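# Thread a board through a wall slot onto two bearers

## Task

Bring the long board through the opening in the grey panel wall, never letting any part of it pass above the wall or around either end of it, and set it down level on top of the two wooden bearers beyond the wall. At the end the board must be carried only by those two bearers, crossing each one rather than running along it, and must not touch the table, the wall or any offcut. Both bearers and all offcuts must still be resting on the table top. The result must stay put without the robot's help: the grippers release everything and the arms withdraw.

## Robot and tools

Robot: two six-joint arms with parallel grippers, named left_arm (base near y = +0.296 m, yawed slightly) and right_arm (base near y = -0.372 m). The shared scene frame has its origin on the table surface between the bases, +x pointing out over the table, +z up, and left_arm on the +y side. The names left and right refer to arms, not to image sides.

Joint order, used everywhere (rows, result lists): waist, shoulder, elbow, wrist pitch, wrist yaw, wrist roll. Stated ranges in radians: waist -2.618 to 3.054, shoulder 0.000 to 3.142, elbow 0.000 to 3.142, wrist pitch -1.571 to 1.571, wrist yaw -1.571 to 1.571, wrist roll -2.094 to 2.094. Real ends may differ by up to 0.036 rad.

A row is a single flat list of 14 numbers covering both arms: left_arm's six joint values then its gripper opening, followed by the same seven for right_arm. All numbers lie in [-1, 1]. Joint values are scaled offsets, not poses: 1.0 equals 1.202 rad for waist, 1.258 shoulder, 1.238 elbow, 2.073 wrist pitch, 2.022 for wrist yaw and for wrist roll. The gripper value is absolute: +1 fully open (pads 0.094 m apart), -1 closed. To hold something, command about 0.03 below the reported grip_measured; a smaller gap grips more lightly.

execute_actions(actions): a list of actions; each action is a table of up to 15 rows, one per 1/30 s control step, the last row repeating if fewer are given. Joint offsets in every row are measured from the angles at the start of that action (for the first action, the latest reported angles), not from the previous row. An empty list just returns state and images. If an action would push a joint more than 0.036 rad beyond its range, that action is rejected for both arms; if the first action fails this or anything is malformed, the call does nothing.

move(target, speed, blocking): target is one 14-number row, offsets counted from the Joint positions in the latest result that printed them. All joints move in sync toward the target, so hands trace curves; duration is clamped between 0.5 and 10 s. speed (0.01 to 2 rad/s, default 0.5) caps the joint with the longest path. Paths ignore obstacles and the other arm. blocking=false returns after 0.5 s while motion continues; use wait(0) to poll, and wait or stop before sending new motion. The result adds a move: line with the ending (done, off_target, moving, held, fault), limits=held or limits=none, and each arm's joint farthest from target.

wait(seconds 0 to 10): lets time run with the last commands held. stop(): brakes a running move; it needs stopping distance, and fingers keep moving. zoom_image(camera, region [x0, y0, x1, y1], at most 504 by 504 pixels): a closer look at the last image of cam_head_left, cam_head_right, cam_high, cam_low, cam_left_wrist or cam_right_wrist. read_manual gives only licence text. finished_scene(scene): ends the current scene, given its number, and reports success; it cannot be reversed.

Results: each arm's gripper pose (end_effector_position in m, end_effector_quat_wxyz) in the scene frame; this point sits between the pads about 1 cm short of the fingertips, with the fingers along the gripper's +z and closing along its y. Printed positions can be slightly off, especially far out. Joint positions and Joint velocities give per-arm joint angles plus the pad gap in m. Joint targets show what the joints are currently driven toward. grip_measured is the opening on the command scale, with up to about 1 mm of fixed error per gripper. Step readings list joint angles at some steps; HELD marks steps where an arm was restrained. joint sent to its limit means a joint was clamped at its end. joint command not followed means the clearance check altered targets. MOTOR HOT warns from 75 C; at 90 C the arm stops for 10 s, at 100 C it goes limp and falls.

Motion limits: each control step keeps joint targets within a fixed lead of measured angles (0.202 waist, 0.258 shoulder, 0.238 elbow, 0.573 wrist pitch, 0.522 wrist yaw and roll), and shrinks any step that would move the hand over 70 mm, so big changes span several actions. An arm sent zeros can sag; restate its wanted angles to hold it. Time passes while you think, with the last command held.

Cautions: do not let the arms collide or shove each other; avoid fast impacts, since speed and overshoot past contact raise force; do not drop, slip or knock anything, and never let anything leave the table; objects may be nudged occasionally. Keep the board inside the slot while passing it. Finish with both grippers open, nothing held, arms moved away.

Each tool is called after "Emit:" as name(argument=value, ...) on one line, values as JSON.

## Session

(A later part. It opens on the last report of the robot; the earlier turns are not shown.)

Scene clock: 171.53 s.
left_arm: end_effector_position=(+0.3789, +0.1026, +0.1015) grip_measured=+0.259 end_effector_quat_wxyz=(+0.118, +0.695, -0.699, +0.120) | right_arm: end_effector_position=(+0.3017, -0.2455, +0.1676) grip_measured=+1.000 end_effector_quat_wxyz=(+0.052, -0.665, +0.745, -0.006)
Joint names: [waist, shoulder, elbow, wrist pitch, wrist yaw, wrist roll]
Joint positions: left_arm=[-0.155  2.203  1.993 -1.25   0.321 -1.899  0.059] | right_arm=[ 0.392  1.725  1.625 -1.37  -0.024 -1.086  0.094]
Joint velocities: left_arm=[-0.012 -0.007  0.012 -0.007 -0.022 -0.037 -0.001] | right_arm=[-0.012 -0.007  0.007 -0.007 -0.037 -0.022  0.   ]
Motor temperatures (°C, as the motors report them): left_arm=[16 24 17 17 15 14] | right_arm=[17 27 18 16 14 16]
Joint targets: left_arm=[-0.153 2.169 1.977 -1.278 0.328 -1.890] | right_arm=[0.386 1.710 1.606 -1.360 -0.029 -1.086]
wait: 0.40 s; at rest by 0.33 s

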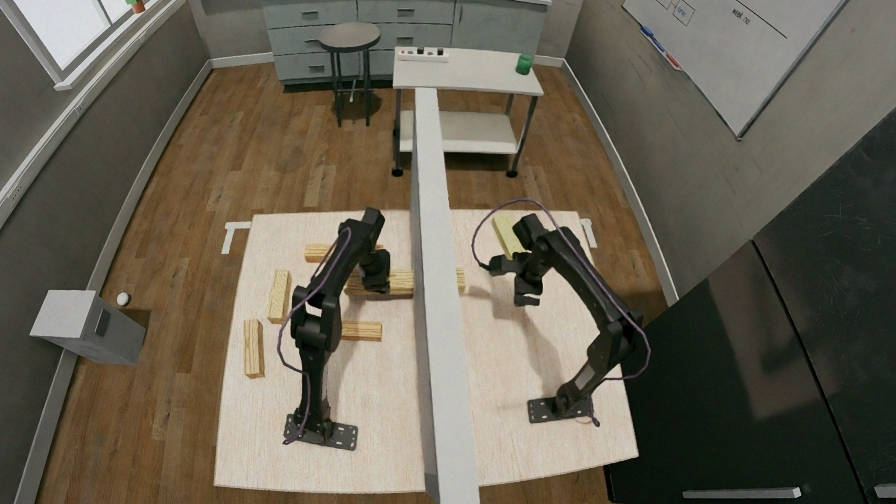

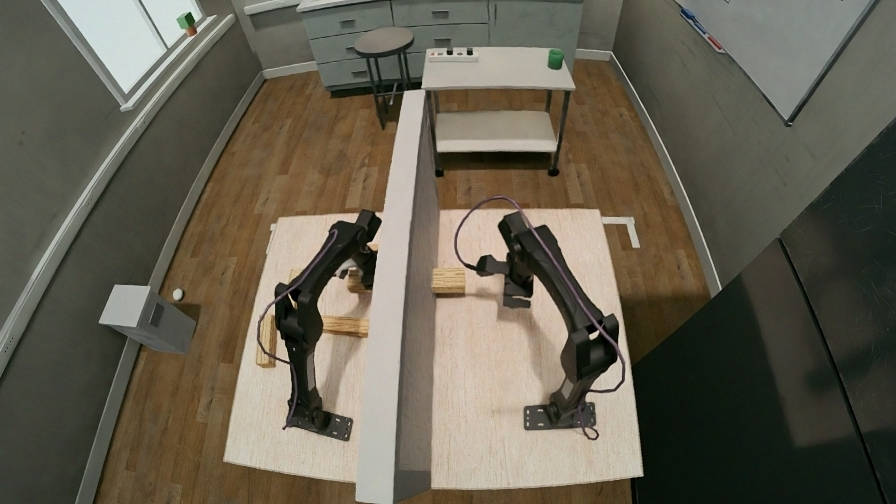

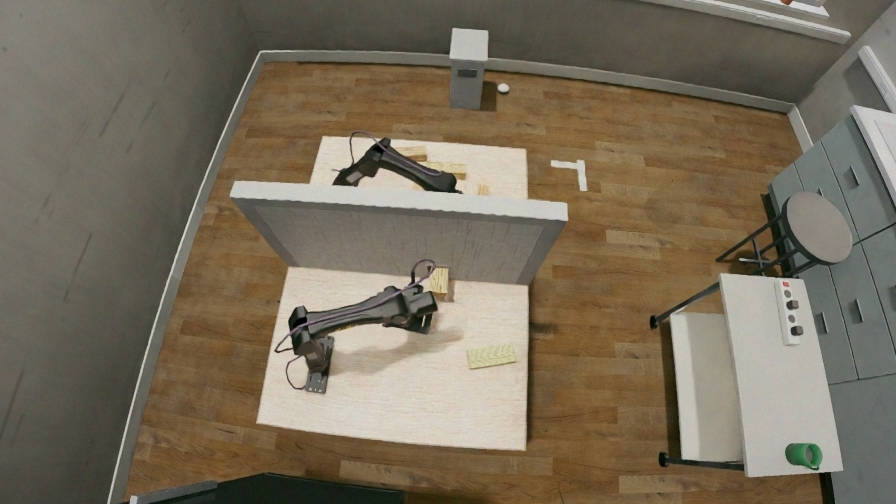

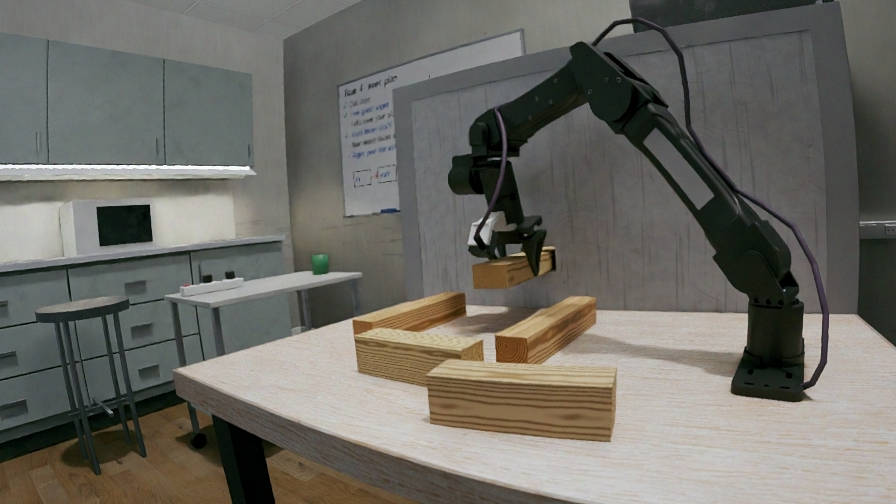

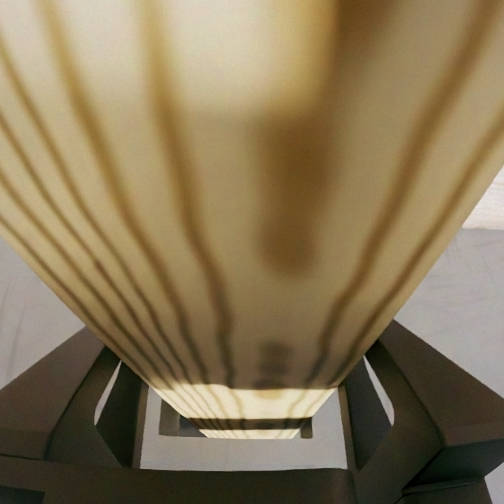

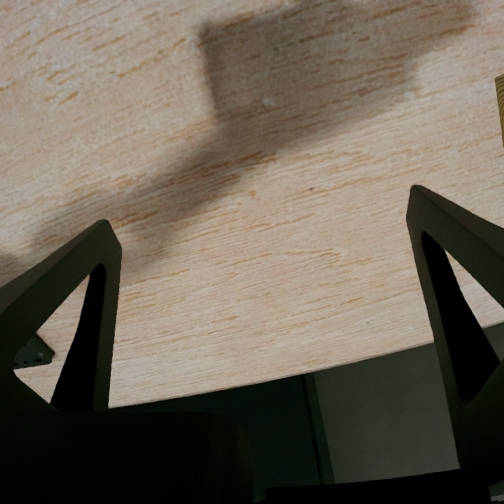

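Emit:
execute_actions(actions=[[[0.0130,-0.0323,-0.0201,-0.0148,0.0040,0.0120,0.2,-0.005,-0.0119,-0.0153,0.0048,-0.002,0,1],[0.0244,-0.0376,-0.0274,-0.0161,0.0045,0.0195,0.2,-0.005,-0.0119,-0.0153,0.0048,-0.002,0,1],[0.0357,-0.0428,-0.0346,-0.0174,0.0050,0.0269,0.2,-0.005,-0.0119,-0.0153,0.0048,-0.002,0,1],[0.0470,-0.0481,-0.0418,-0.0187,0.0055,0.0344,0.2,-0.005,-0.0119,-0.0153,0.0048,-0.002,0,1],[0.0583,-0.0534,-0.0490,-0.0200,0.0059,0.0419,0.2,-0.005,-0.0119,-0.0153,0.0048,-0.002,0,1],[0.0697,-0.0587,-0.0563,-0.0213,0.0064,0.0494,0.2,-0.005,-0.0119,-0.0153,0.0048,-0.002,0,1],[0.0810,-0.0639,-0.0635,-0.0226,0.0069,0.0568,0.2,-0.005,-0.0119,-0.0153,0.0048,-0.002,0,1],[0.0923,-0.0692,-0.0707,-0.0239,0.0074,0.0643,0.2,-0.005,-0.0119,-0.0153,0.0048,-0.002,0,1],[0.1057,-0.0714,-0.0742,-0.0259,0.0078,0.0728,0.2,-0.005,-0.0119,-0.0153,0.0048,-0.002,0,1],[0.1192,-0.0735,-0.0777,-0.0278,0.0083,0.0812,0.2,-0.005,-0.0119,-0.0153,0.0048,-0.002,0,1],[0.1326,-0.0757,-0.0812,-0.0298,0.0087,0.0897,0.2,-0.005,-0.0119,-0.0153,0.0048,-0.002,0,1],[0.1461,-0.0778,-0.0848,-0.0317,0.0091,0.0982,0.2,-0.005,-0.0119,-0.0153,0.0048,-0.002,0,1],[0.1595,-0.0800,-0.0883,-0.0337,0.0095,0.1067,0.2,-0.005,-0.0119,-0.0153,0.0048,-0.002,0,1],[0.1730,-0.0821,-0.0918,-0.0356,0.0100,0.1151,0.2,-0.005,-0.0119,-0.0153,0.0048,-0.002,0,1],[0.1864,-0.0843,-0.0953,-0.0376,0.0104,0.1236,0.2,-0.005,-0.0119,-0.0153,0.0048,-0.002,0,1]]])

Emit:
wait(seconds=0.5)

Scene clock: 172.77 s.
left_arm: end_effector_position=(+0.3759, +0.1865, +0.1007) grip_measured=+0.259 end_effector_quat_wxyz=(+0.121, +0.701, -0.693, +0.113) | right_arm: end_effector_position=(+0.3018, -0.2454, +0.1676) grip_measured=+1.000 end_effector_quat_wxyz=(+0.052, -0.665, +0.745, -0.006)
Joint names: [waist, shoulder, elbow, wrist pitch, wrist yaw, wrist roll]
Joint positions: left_arm=[ 0.035  2.141  1.894 -1.291  0.332 -1.713  0.059] | right_arm=[ 0.392  1.725  1.625 -1.369 -0.024 -1.086  0.094]
Joint velocities: left_arm=[ 0.471 -0.071 -0.125 -0.095 -0.022  0.535  0.001] | right_arm=[-0.012 -0.007 -0.007 -0.007 -0.051 -0.037  0.   ]
Motor temperatures (°C, as the motors report them): left_arm=[16 24 17 17 15 14] | right_arm=[17 27 18 16 14 16]
Joint targets: left_arm=[0.070 2.097 1.875 -1.329 0.342 -1.649] | right_arm=[0.386 1.710 1.606 -1.359 -0.029 -1.086]
Step readings (joint positions):
0: left_arm=[-0.155 2.203 1.993 -1.250 0.321 -1.899] | right_arm=[0.392 1.725 1.625 -1.370 -0.024 -1.086]
1: left_arm=[-0.154 2.203 1.993 -1.250 0.321 -1.896] | right_arm=[0.392 1.725 1.625 -1.370 -0.024 -1.086]
2: left_arm=[-0.152 2.201 1.990 -1.249 0.322 -1.891] | right_arm=[0.392 1.725 1.625 -1.369 -0.024 -1.086]
4: left_arm=[-0.142 2.191 1.973 -1.248 0.326 -1.873] | right_arm=[0.392 1.725 1.625 -1.369 -0.024 -1.086]
8: left_arm=[-0.092 2.166 1.933 -1.259 0.330 -1.825] | right_arm=[0.392 1.725 1.625 -1.369 -0.024 -1.086]
15: Joint positions above

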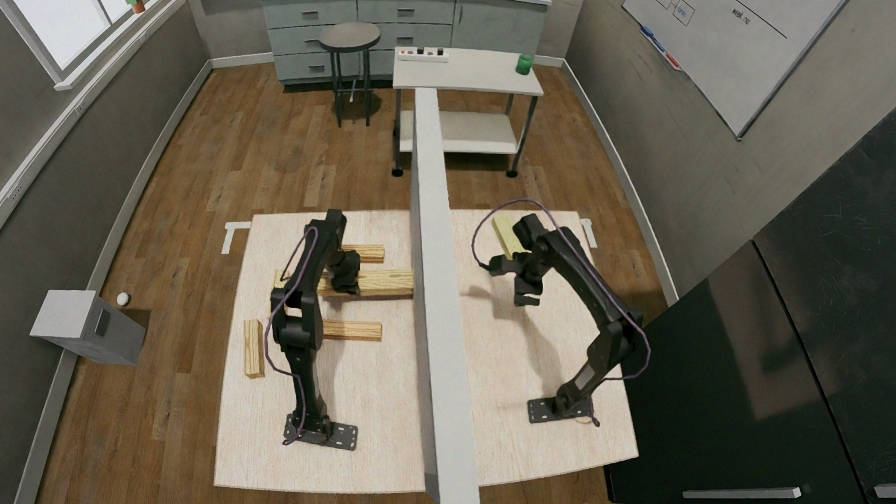

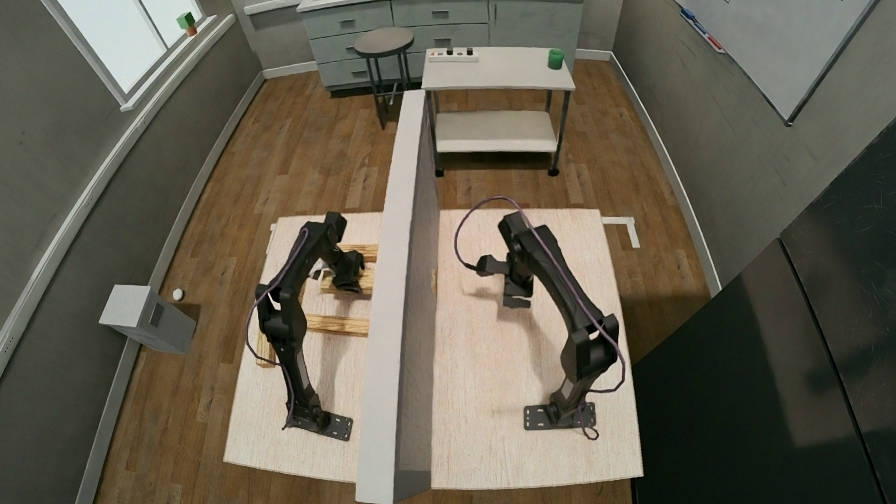

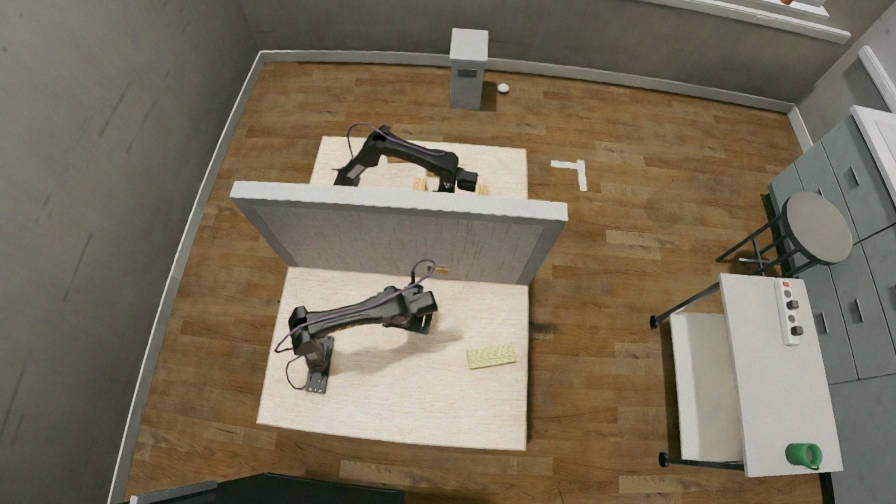

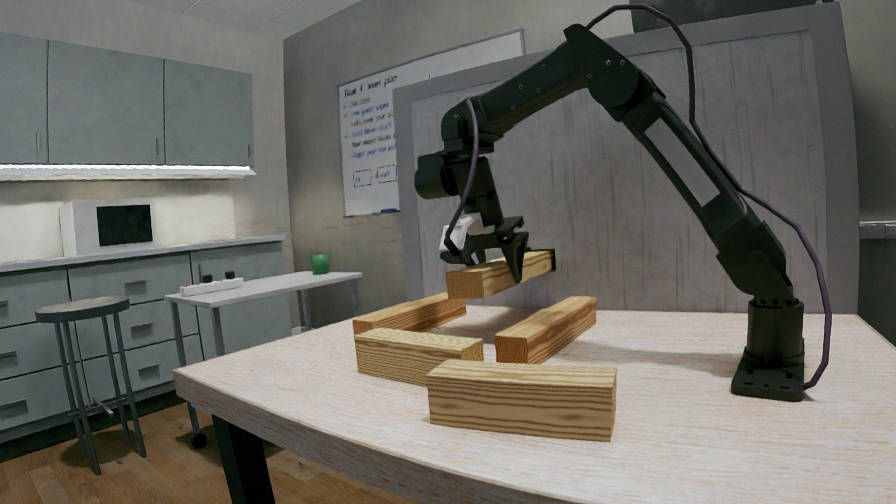

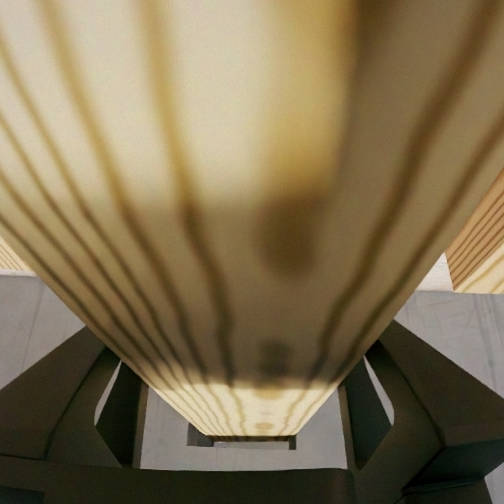

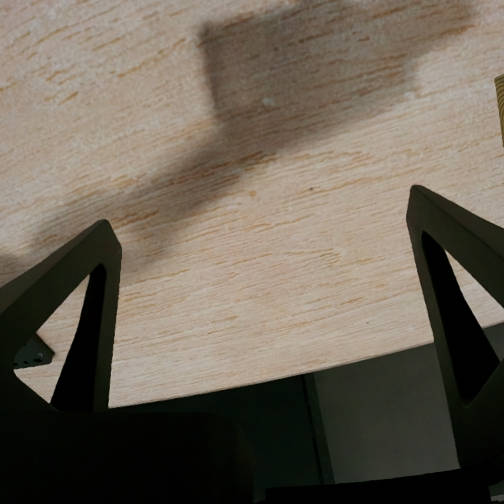

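Scene clock: 173.27 s.
left_arm: end_effector_position=(+0.3749, +0.2044, +0.1007) grip_measured=+0.259 end_effector_quat_wxyz=(+0.121, +0.698, -0.697, +0.112) | right_arm: end_effector_position=(+0.3018, -0.2454, +0.1676) grip_measured=+1.000 end_effector_quat_wxyz=(+0.052, -0.665, +0.745, -0.006)
Joint names: [waist, shoulder, elbow, wrist pitch, wrist yaw, wrist roll]
Joint positions: left_arm=[ 0.077  2.136  1.887 -1.306  0.332 -1.658  0.059] | right_arm=[ 0.392  1.725  1.625 -1.369 -0.024 -1.086  0.094]
Joint velocities: left_arm=[-0.017  0.007  0.002  0.051  0.081  0.037 -0.001] | right_arm=[ 0.007 -0.022  0.007  0.007 -0.007 -0.051  0.   ]
Motor temperatures (°C, as the motors report them): left_arm=[16 24 17 17 15 14] | right_arm=[17 27 18 16 14 16]
Joint targets: left_arm=[0.069 2.097 1.875 -1.329 0.342 -1.649] | right_arm=[0.386 1.710 1.606 -1.359 -0.029 -1.086]
wait: 0.50 s; no rest

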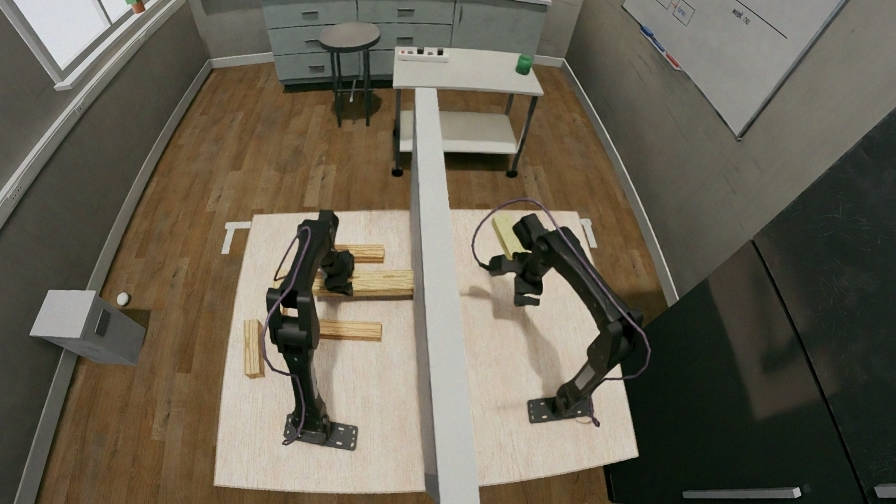

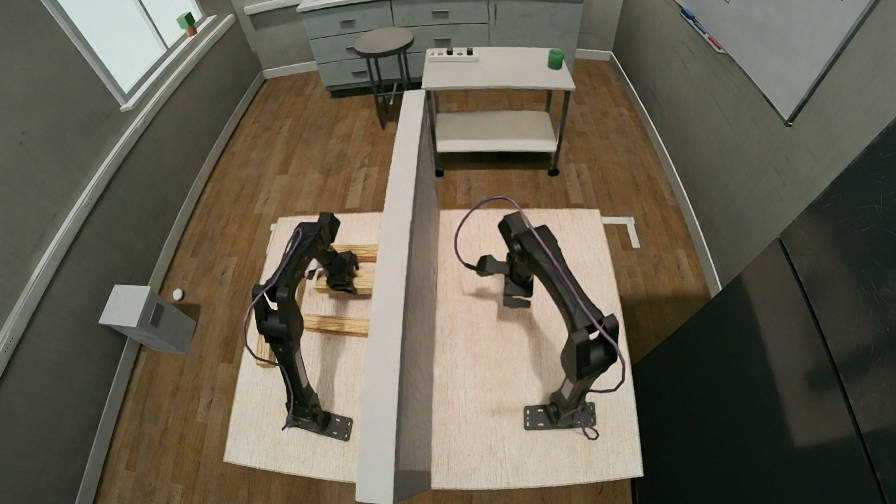

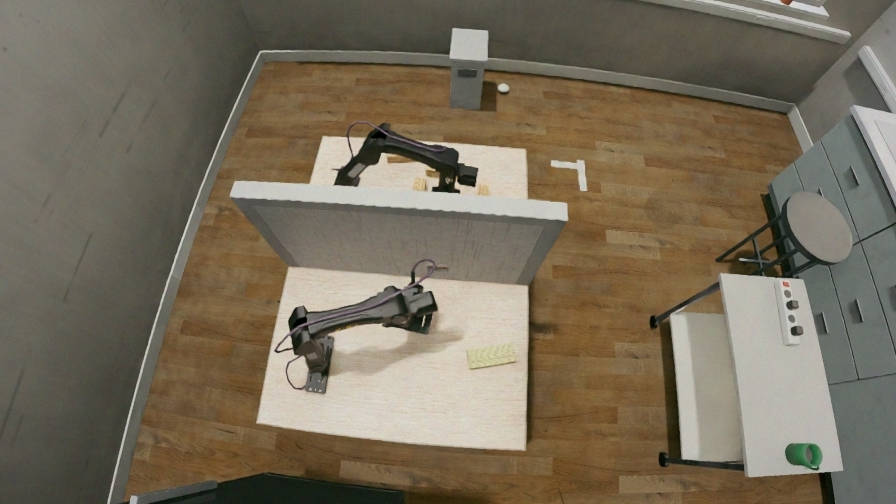

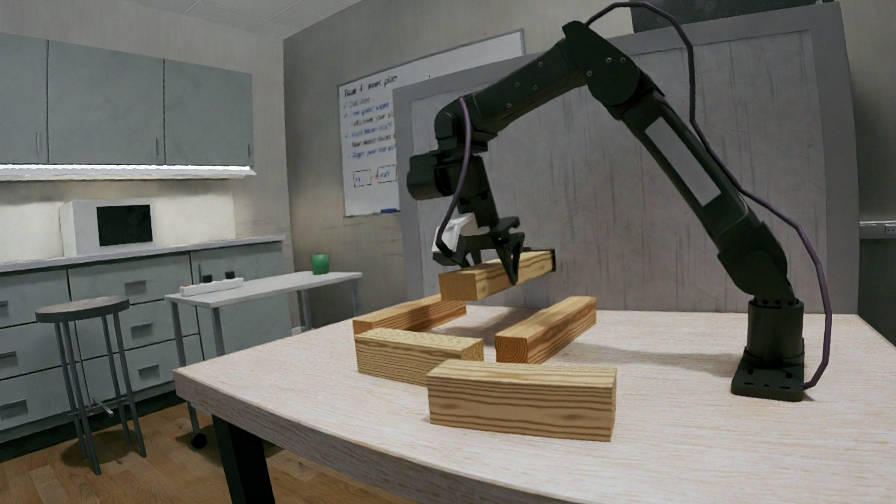

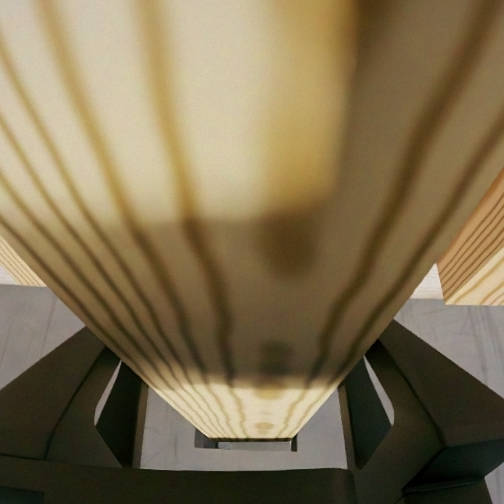

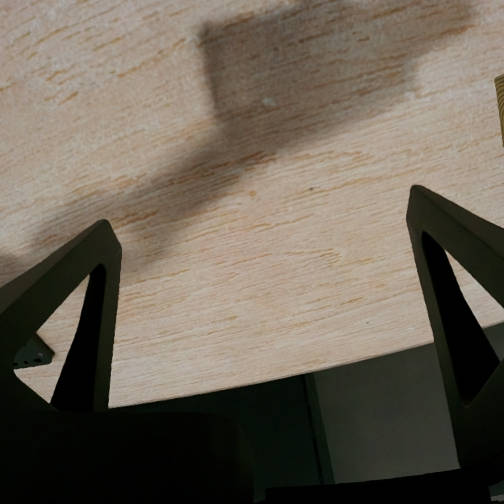

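Emit:
execute_actions(actions=[])

Scene clock: 173.87 s.
left_arm: end_effector_position=(+0.3749, +0.2044, +0.1007) grip_measured=+0.259 end_effector_quat_wxyz=(+0.121, +0.698, -0.697, +0.112) | right_arm: end_effector_position=(+0.3018, -0.2454, +0.1676) grip_measured=+1.000 end_effector_quat_wxyz=(+0.052, -0.665, +0.745, -0.006)
Joint names: [waist, shoulder, elbow, wrist pitch, wrist yaw, wrist roll]
Joint positions: left_arm=[ 0.077  2.136  1.887 -1.306  0.332 -1.657  0.059] | right_arm=[ 0.392  1.725  1.625 -1.369 -0.024 -1.086  0.094]
Joint velocities: left_arm=[ 0.012  0.012 -0.027 -0.051 -0.051 -0.037  0.001] | right_arm=[-0.012 -0.012  0.012 -0.007  0.022  0.022  0.   ]
Motor temperatures (°C, as the motors report them): left_arm=[16 24 17 17 15 14] | right_arm=[17 27 18 16 14 16]
Joint targets: left_arm=[0.069 2.097 1.875 -1.329 0.342 -1.649] | right_arm=[0.386 1.710 1.606 -1.359 -0.029 -1.086]

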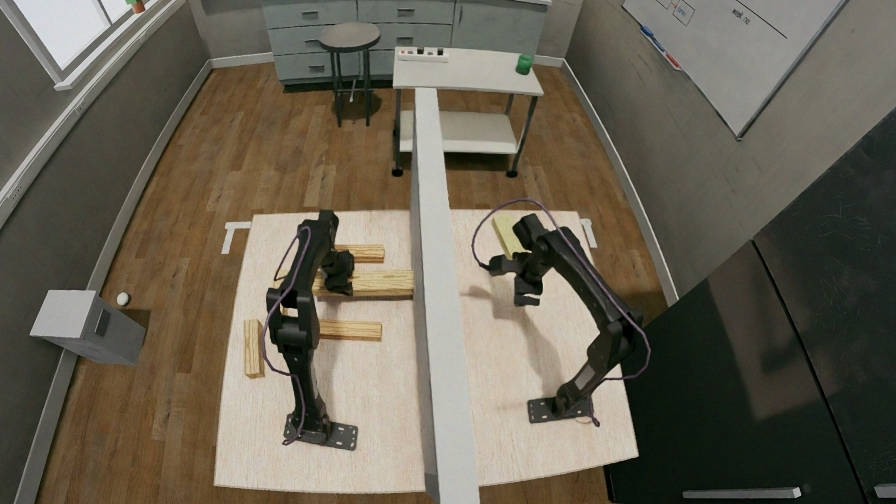

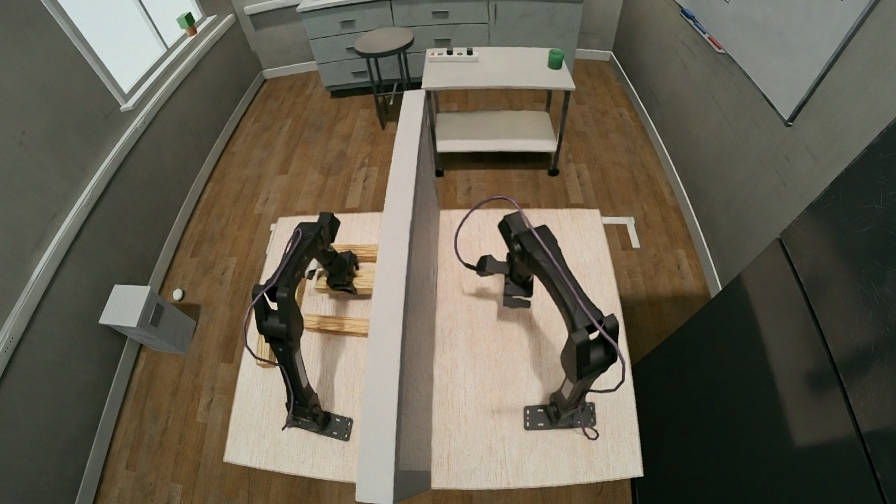

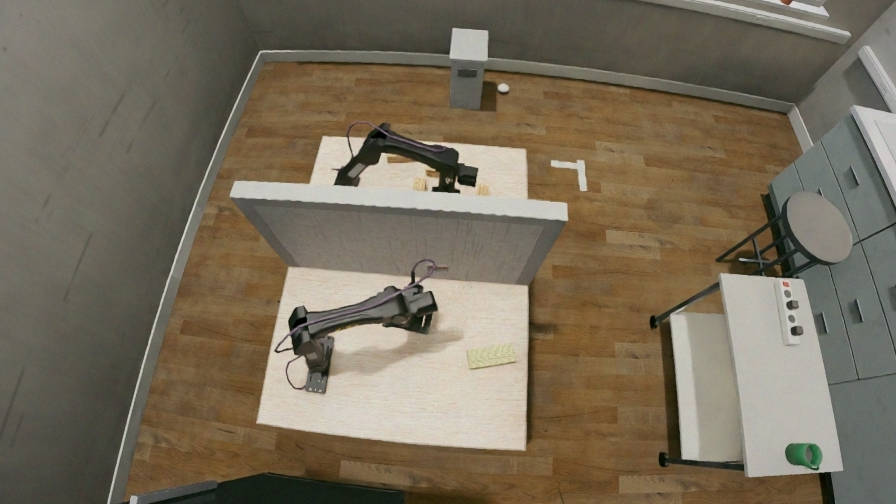

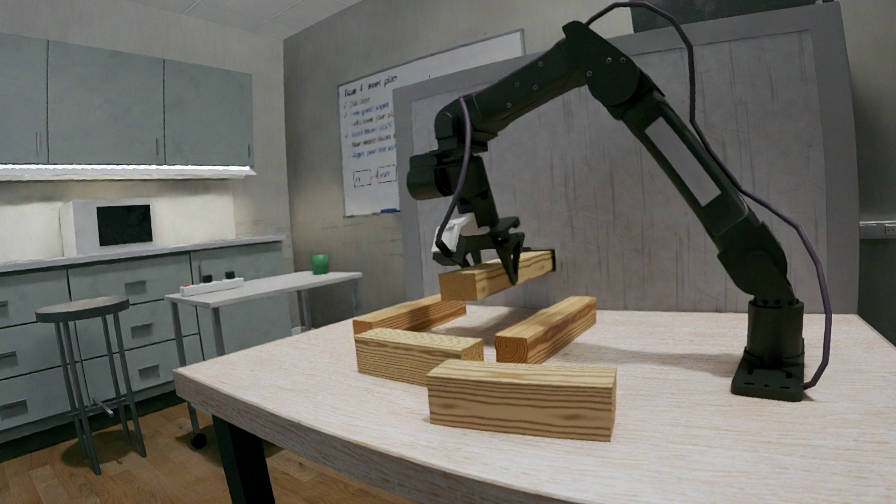

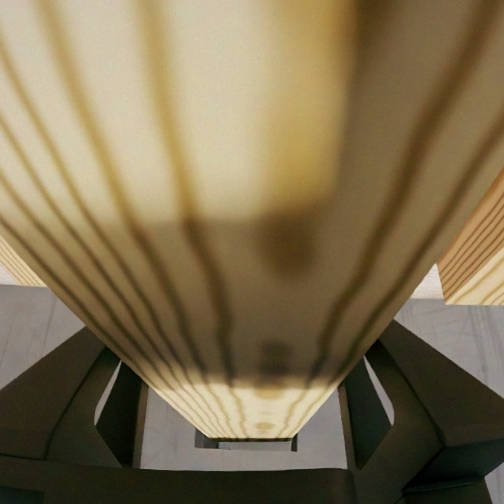

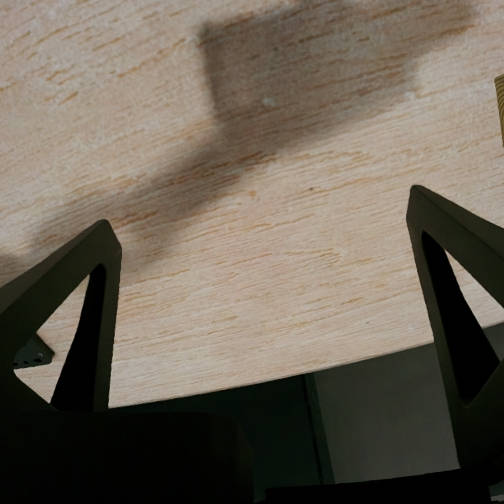

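Emit:
execute_actions(actions=[[[-0.0005,-0.031,-0.0069,-0.0124,0.005,0.0082,0.2,-0.005,-0.0119,-0.0153,0.0048,-0.0025,0,1],[0.0057,-0.031,-0.0041,-0.0137,0.0052,0.0124,0.2,-0.005,-0.0119,-0.0153,0.0048,-0.0025,0,1],[0.0118,-0.031,-0.0013,-0.015,0.0053,0.0166,0.2,-0.005,-0.0119,-0.0153,0.0048,-0.0025,0,1],[0.018,-0.031,0.0015,-0.0162,0.0054,0.0207,0.2,-0.005,-0.0119,-0.0153,0.0048,-0.0025,0,1],[0.0241,-0.031,0.0043,-0.0175,0.0056,0.0249,0.2,-0.005,-0.0119,-0.0153,0.0048,-0.0025,0,1],[0.0303,-0.031,0.0071,-0.0188,0.0057,0.0291,0.2,-0.005,-0.0119,-0.0153,0.0048,-0.0025,0,1],[0.0364,-0.031,0.0099,-0.0201,0.0058,0.0333,0.2,-0.005,-0.0119,-0.0153,0.0048,-0.0025,0,1],[0.0426,-0.031,0.0127,-0.0214,0.006,0.0375,0.2,-0.005,-0.0119,-0.0153,0.0048,-0.0025,0,1],[0.0488,-0.031,0.0155,-0.0227,0.0061,0.0417,0.2,-0.005,-0.0119,-0.0153,0.0048,-0.0025,0,1],[0.0549,-0.031,0.0183,-0.024,0.0062,0.0459,0.2,-0.005,-0.0119,-0.0153,0.0048,-0.0025,0,1],[0.0611,-0.031,0.0211,-0.0253,0.0064,0.0501,0.2,-0.005,-0.0119,-0.0153,0.0048,-0.0025,0,1],[0.0672,-0.031,0.0239,-0.0265,0.0065,0.0542,0.2,-0.005,-0.0119,-0.0153,0.0048,-0.0025,0,1],[0.0734,-0.031,0.0267,-0.0278,0.0066,0.0584,0.2,-0.005,-0.0119,-0.0153,0.0048,-0.0025,0,1],[0.0795,-0.031,0.0295,-0.0291,0.0068,0.0626,0.2,-0.005,-0.0119,-0.0153,0.0048,-0.0025,0,1],[0.0857,-0.031,0.0323,-0.0304,0.0069,0.0668,0.2,-0.005,-0.0119,-0.0153,0.0048,-0.0025,0,1]]])

Emit:
wait(seconds=0.5)

Scene clock: 175.40 s.
left_arm: end_effector_position=(+0.3743, +0.2396, +0.1006) grip_measured=+0.259 end_effector_quat_wxyz=(+0.120, +0.695, -0.700, +0.112) | right_arm: end_effector_position=(+0.3019, -0.2454, +0.1676) grip_measured=+1.000 end_effector_quat_wxyz=(+0.052, -0.665, +0.745, -0.006)
Joint names: [waist, shoulder, elbow, wrist pitch, wrist yaw, wrist roll]
Joint positions: left_arm=[ 0.162  2.136  1.887 -1.335  0.33  -1.561  0.059] | right_arm=[ 0.392  1.725  1.625 -1.369 -0.024 -1.086  0.094]
Joint velocities: left_arm=[ 0.232 -0.002 -0.012 -0.125 -0.037  0.198  0.001] | right_arm=[-0.007  0.022 -0.002 -0.051 -0.051 -0.022  0.   ]
Motor temperatures (°C, as the motors report them): left_arm=[16 24 17 17 15 14] | right_arm=[17 26 18 16 14 16]
Joint targets: left_arm=[0.180 2.097 1.927 -1.369 0.345 -1.522] | right_arm=[0.386 1.710 1.606 -1.359 -0.030 -1.086]
Step readings (joint positions):
0: left_arm=[0.077 2.136 1.887 -1.306 0.332 -1.657] | right_arm=[0.392 1.725 1.625 -1.369 -0.024 -1.086]
1: left_arm=[0.077 2.136 1.887 -1.306 0.332 -1.656] | right_arm=[0.392 1.725 1.625 -1.369 -0.024 -1.086]
2: left_arm=[0.077 2.136 1.887 -1.306 0.332 -1.653] | right_arm=[0.392 1.725 1.625 -1.369 -0.024 -1.086]
4: left_arm=[0.079 2.136 1.887 -1.307 0.332 -1.644] | right_arm=[0.392 1.725 1.625 -1.369 -0.024 -1.086]
8: left_arm=[0.098 2.136 1.887 -1.316 0.332 -1.617] | right_arm=[0.392 1.725 1.625 -1.369 -0.024 -1.086]
15: Joint positions above

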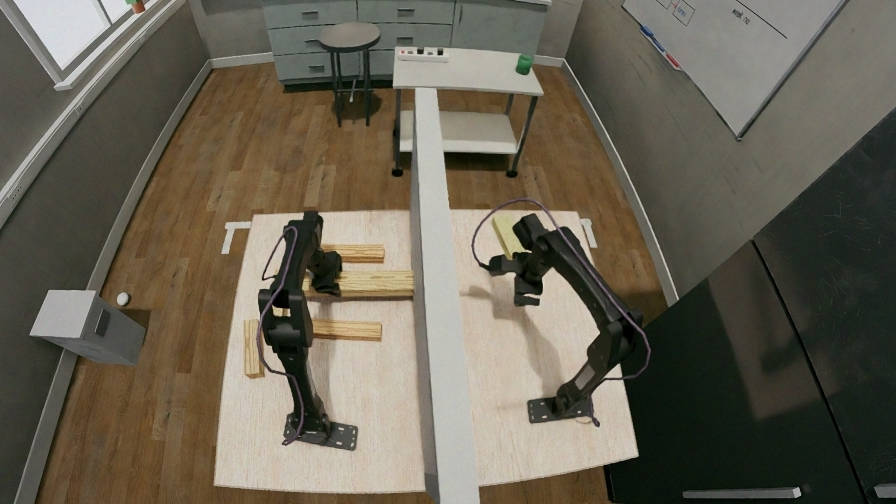

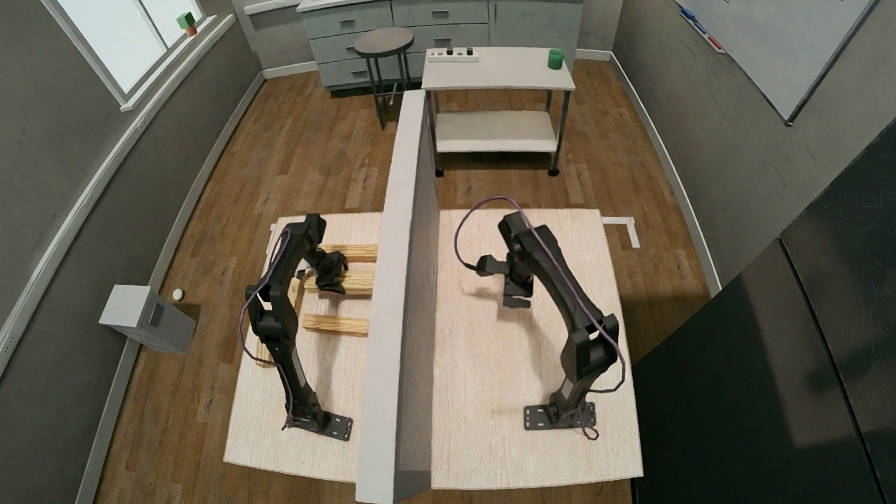

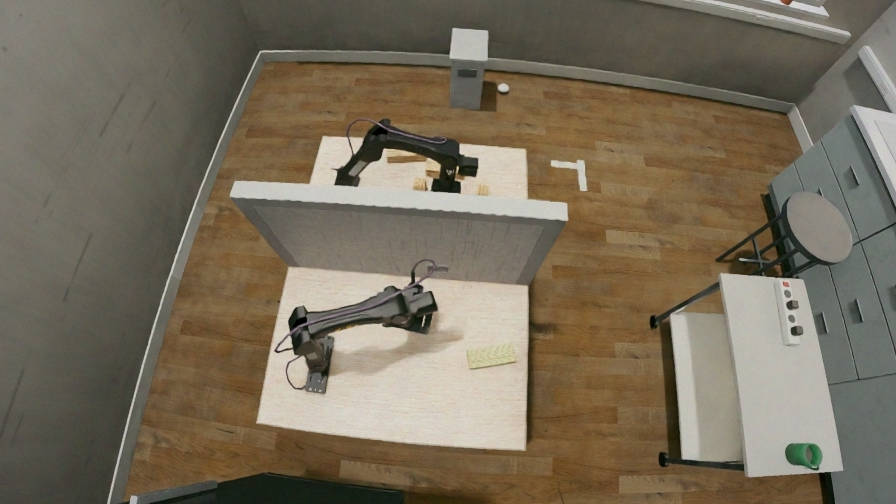

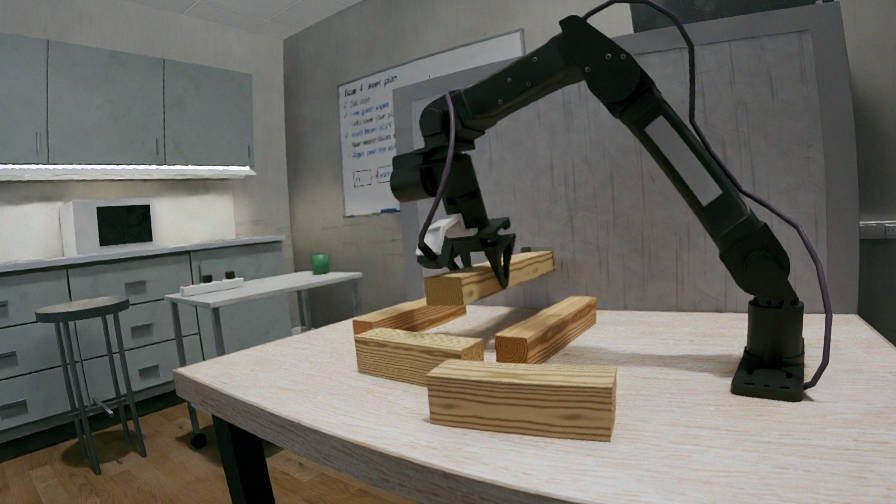

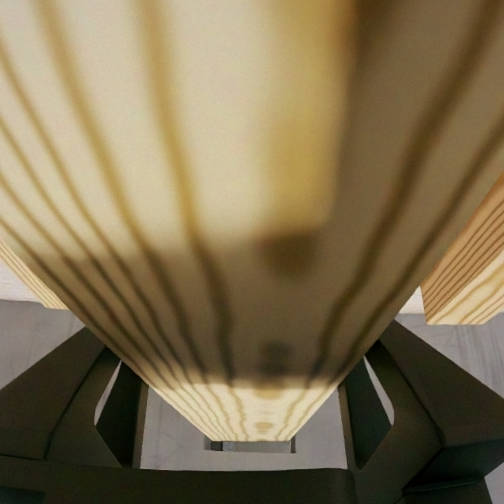

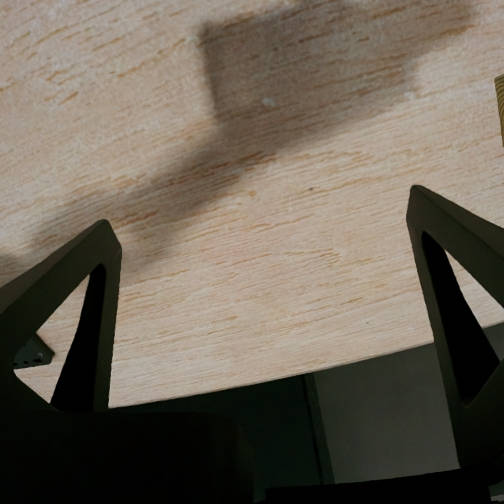

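Scene clock: 175.90 s.
left_arm: end_effector_position=(+0.3728, +0.2500, +0.1001) grip_measured=+0.259 end_effector_quat_wxyz=(+0.117, +0.692, -0.704, +0.108) | right_arm: end_effector_position=(+0.3019, -0.2454, +0.1676) grip_measured=+1.000 end_effector_quat_wxyz=(+0.052, -0.665, +0.745, -0.006)
Joint names: [waist, shoulder, elbow, wrist pitch, wrist yaw, wrist roll]
Joint positions: left_arm=[ 0.183  2.136  1.887 -1.346  0.319 -1.529  0.059] | right_arm=[ 0.392  1.725  1.625 -1.369 -0.024 -1.086  0.094]
Joint velocities: left_arm=[ 0.002 -0.007 -0.002  0.022  0.037  0.007 -0.001] | right_arm=[ 0.002 -0.007  0.007  0.051  0.007 -0.037  0.   ]
Motor temperatures (°C, as the motors report them): left_arm=[16 24 17 17 15 14] | right_arm=[17 26 18 16 14 16]
Joint targets: left_arm=[0.180 2.097 1.927 -1.369 0.346 -1.522] | right_arm=[0.386 1.710 1.606 -1.359 -0.030 -1.086]
wait: 0.50 s; no rest

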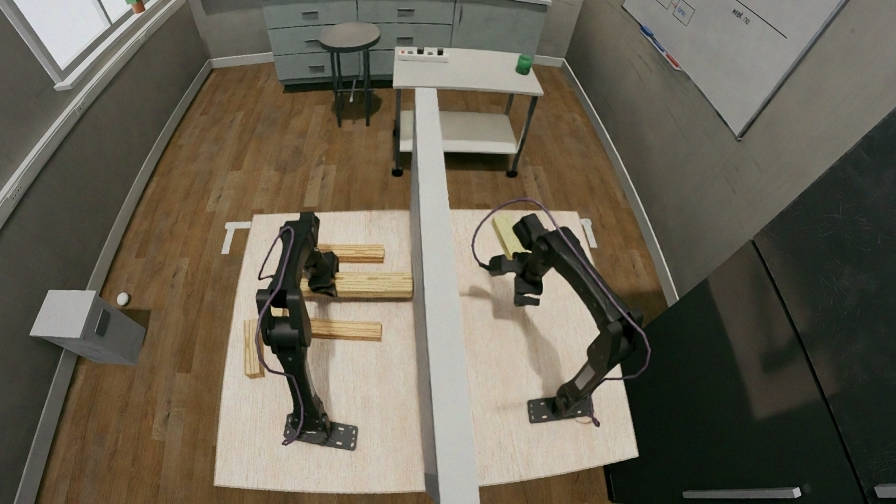

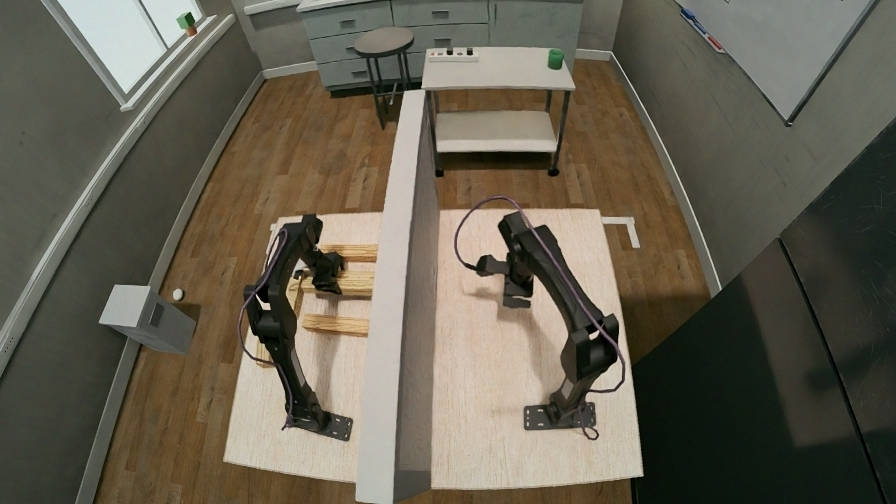

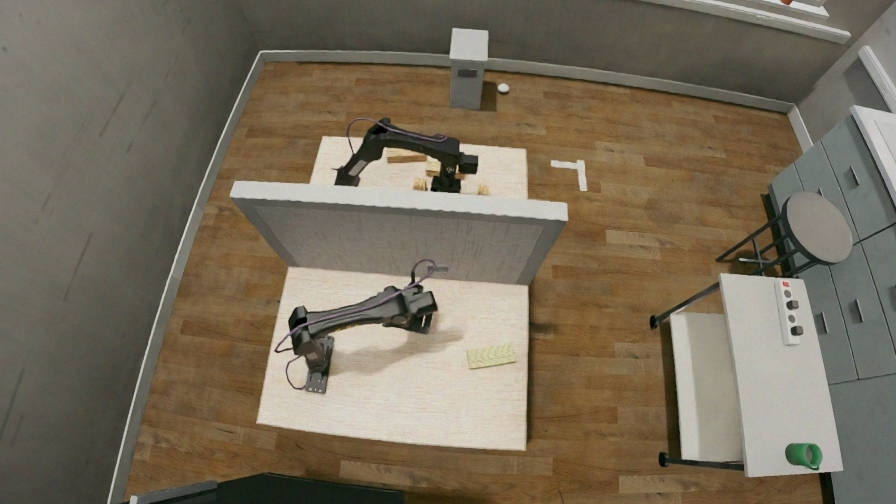

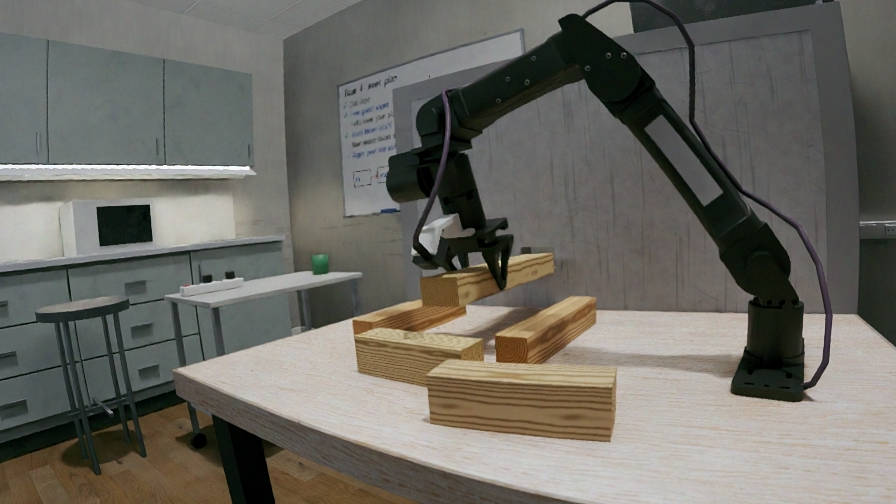

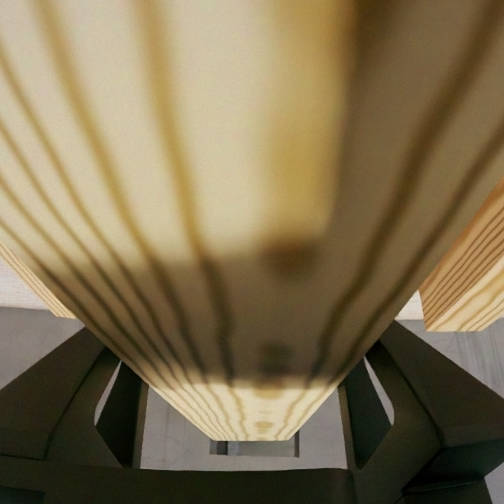

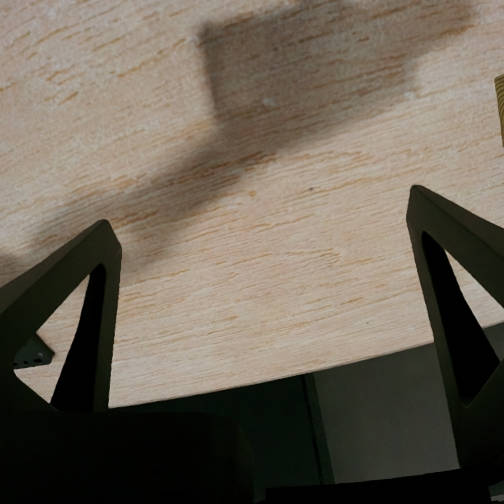

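Emit:
zoom_image(camera="cam_head_left", region=[200, 200, 440, 400])

Emit:
zoom_image(camera="cam_high", region=[300, 110, 540, 230])

Region (200, 200, 440, 400) of cam_head_left's 896x504 image, scaled by 2.100, with more detail than that image has.

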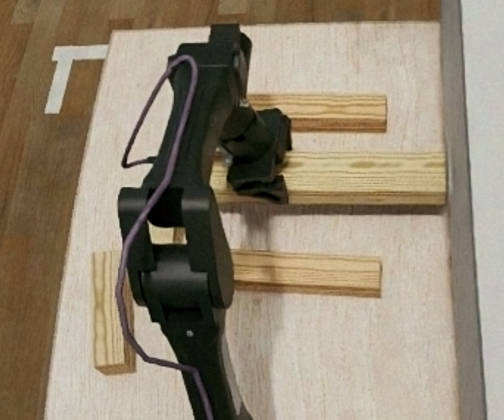

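Region (300, 110, 540, 230) of cam_high's 896x504 image, scaled by 2.100, with more detail than that image has.

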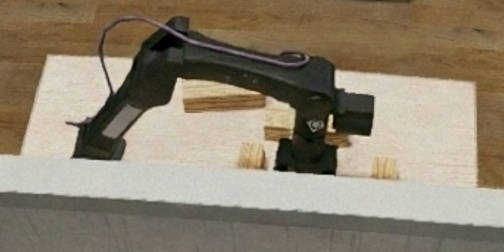

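Emit:
zoom_image(camera="cam_low", region=[340, 220, 640, 400])

Emit:
zoom_image(camera="cam_head_right", region=[240, 210, 400, 350])

Region (340, 220, 640, 400) of cam_low's 896x504 image, scaled by 1.680, with more detail than that image has; it fills the top 302 rows of this view, and the rest is white.

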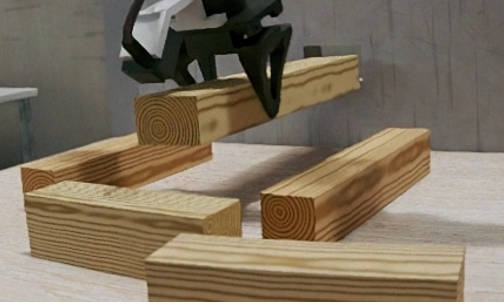

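Region (240, 210, 400, 350) of cam_head_right's 896x504 image, scaled by 3.150, with more detail than that image has; it fills the top 441 rows of this view, and the rest is white.

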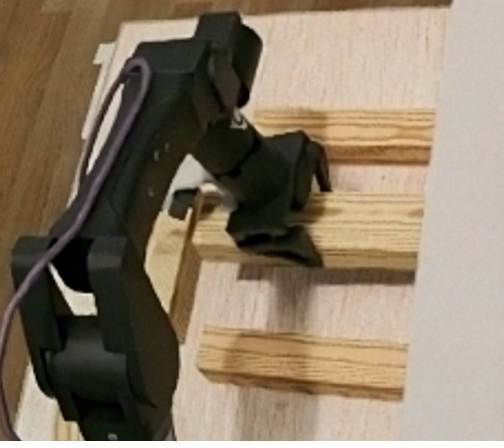

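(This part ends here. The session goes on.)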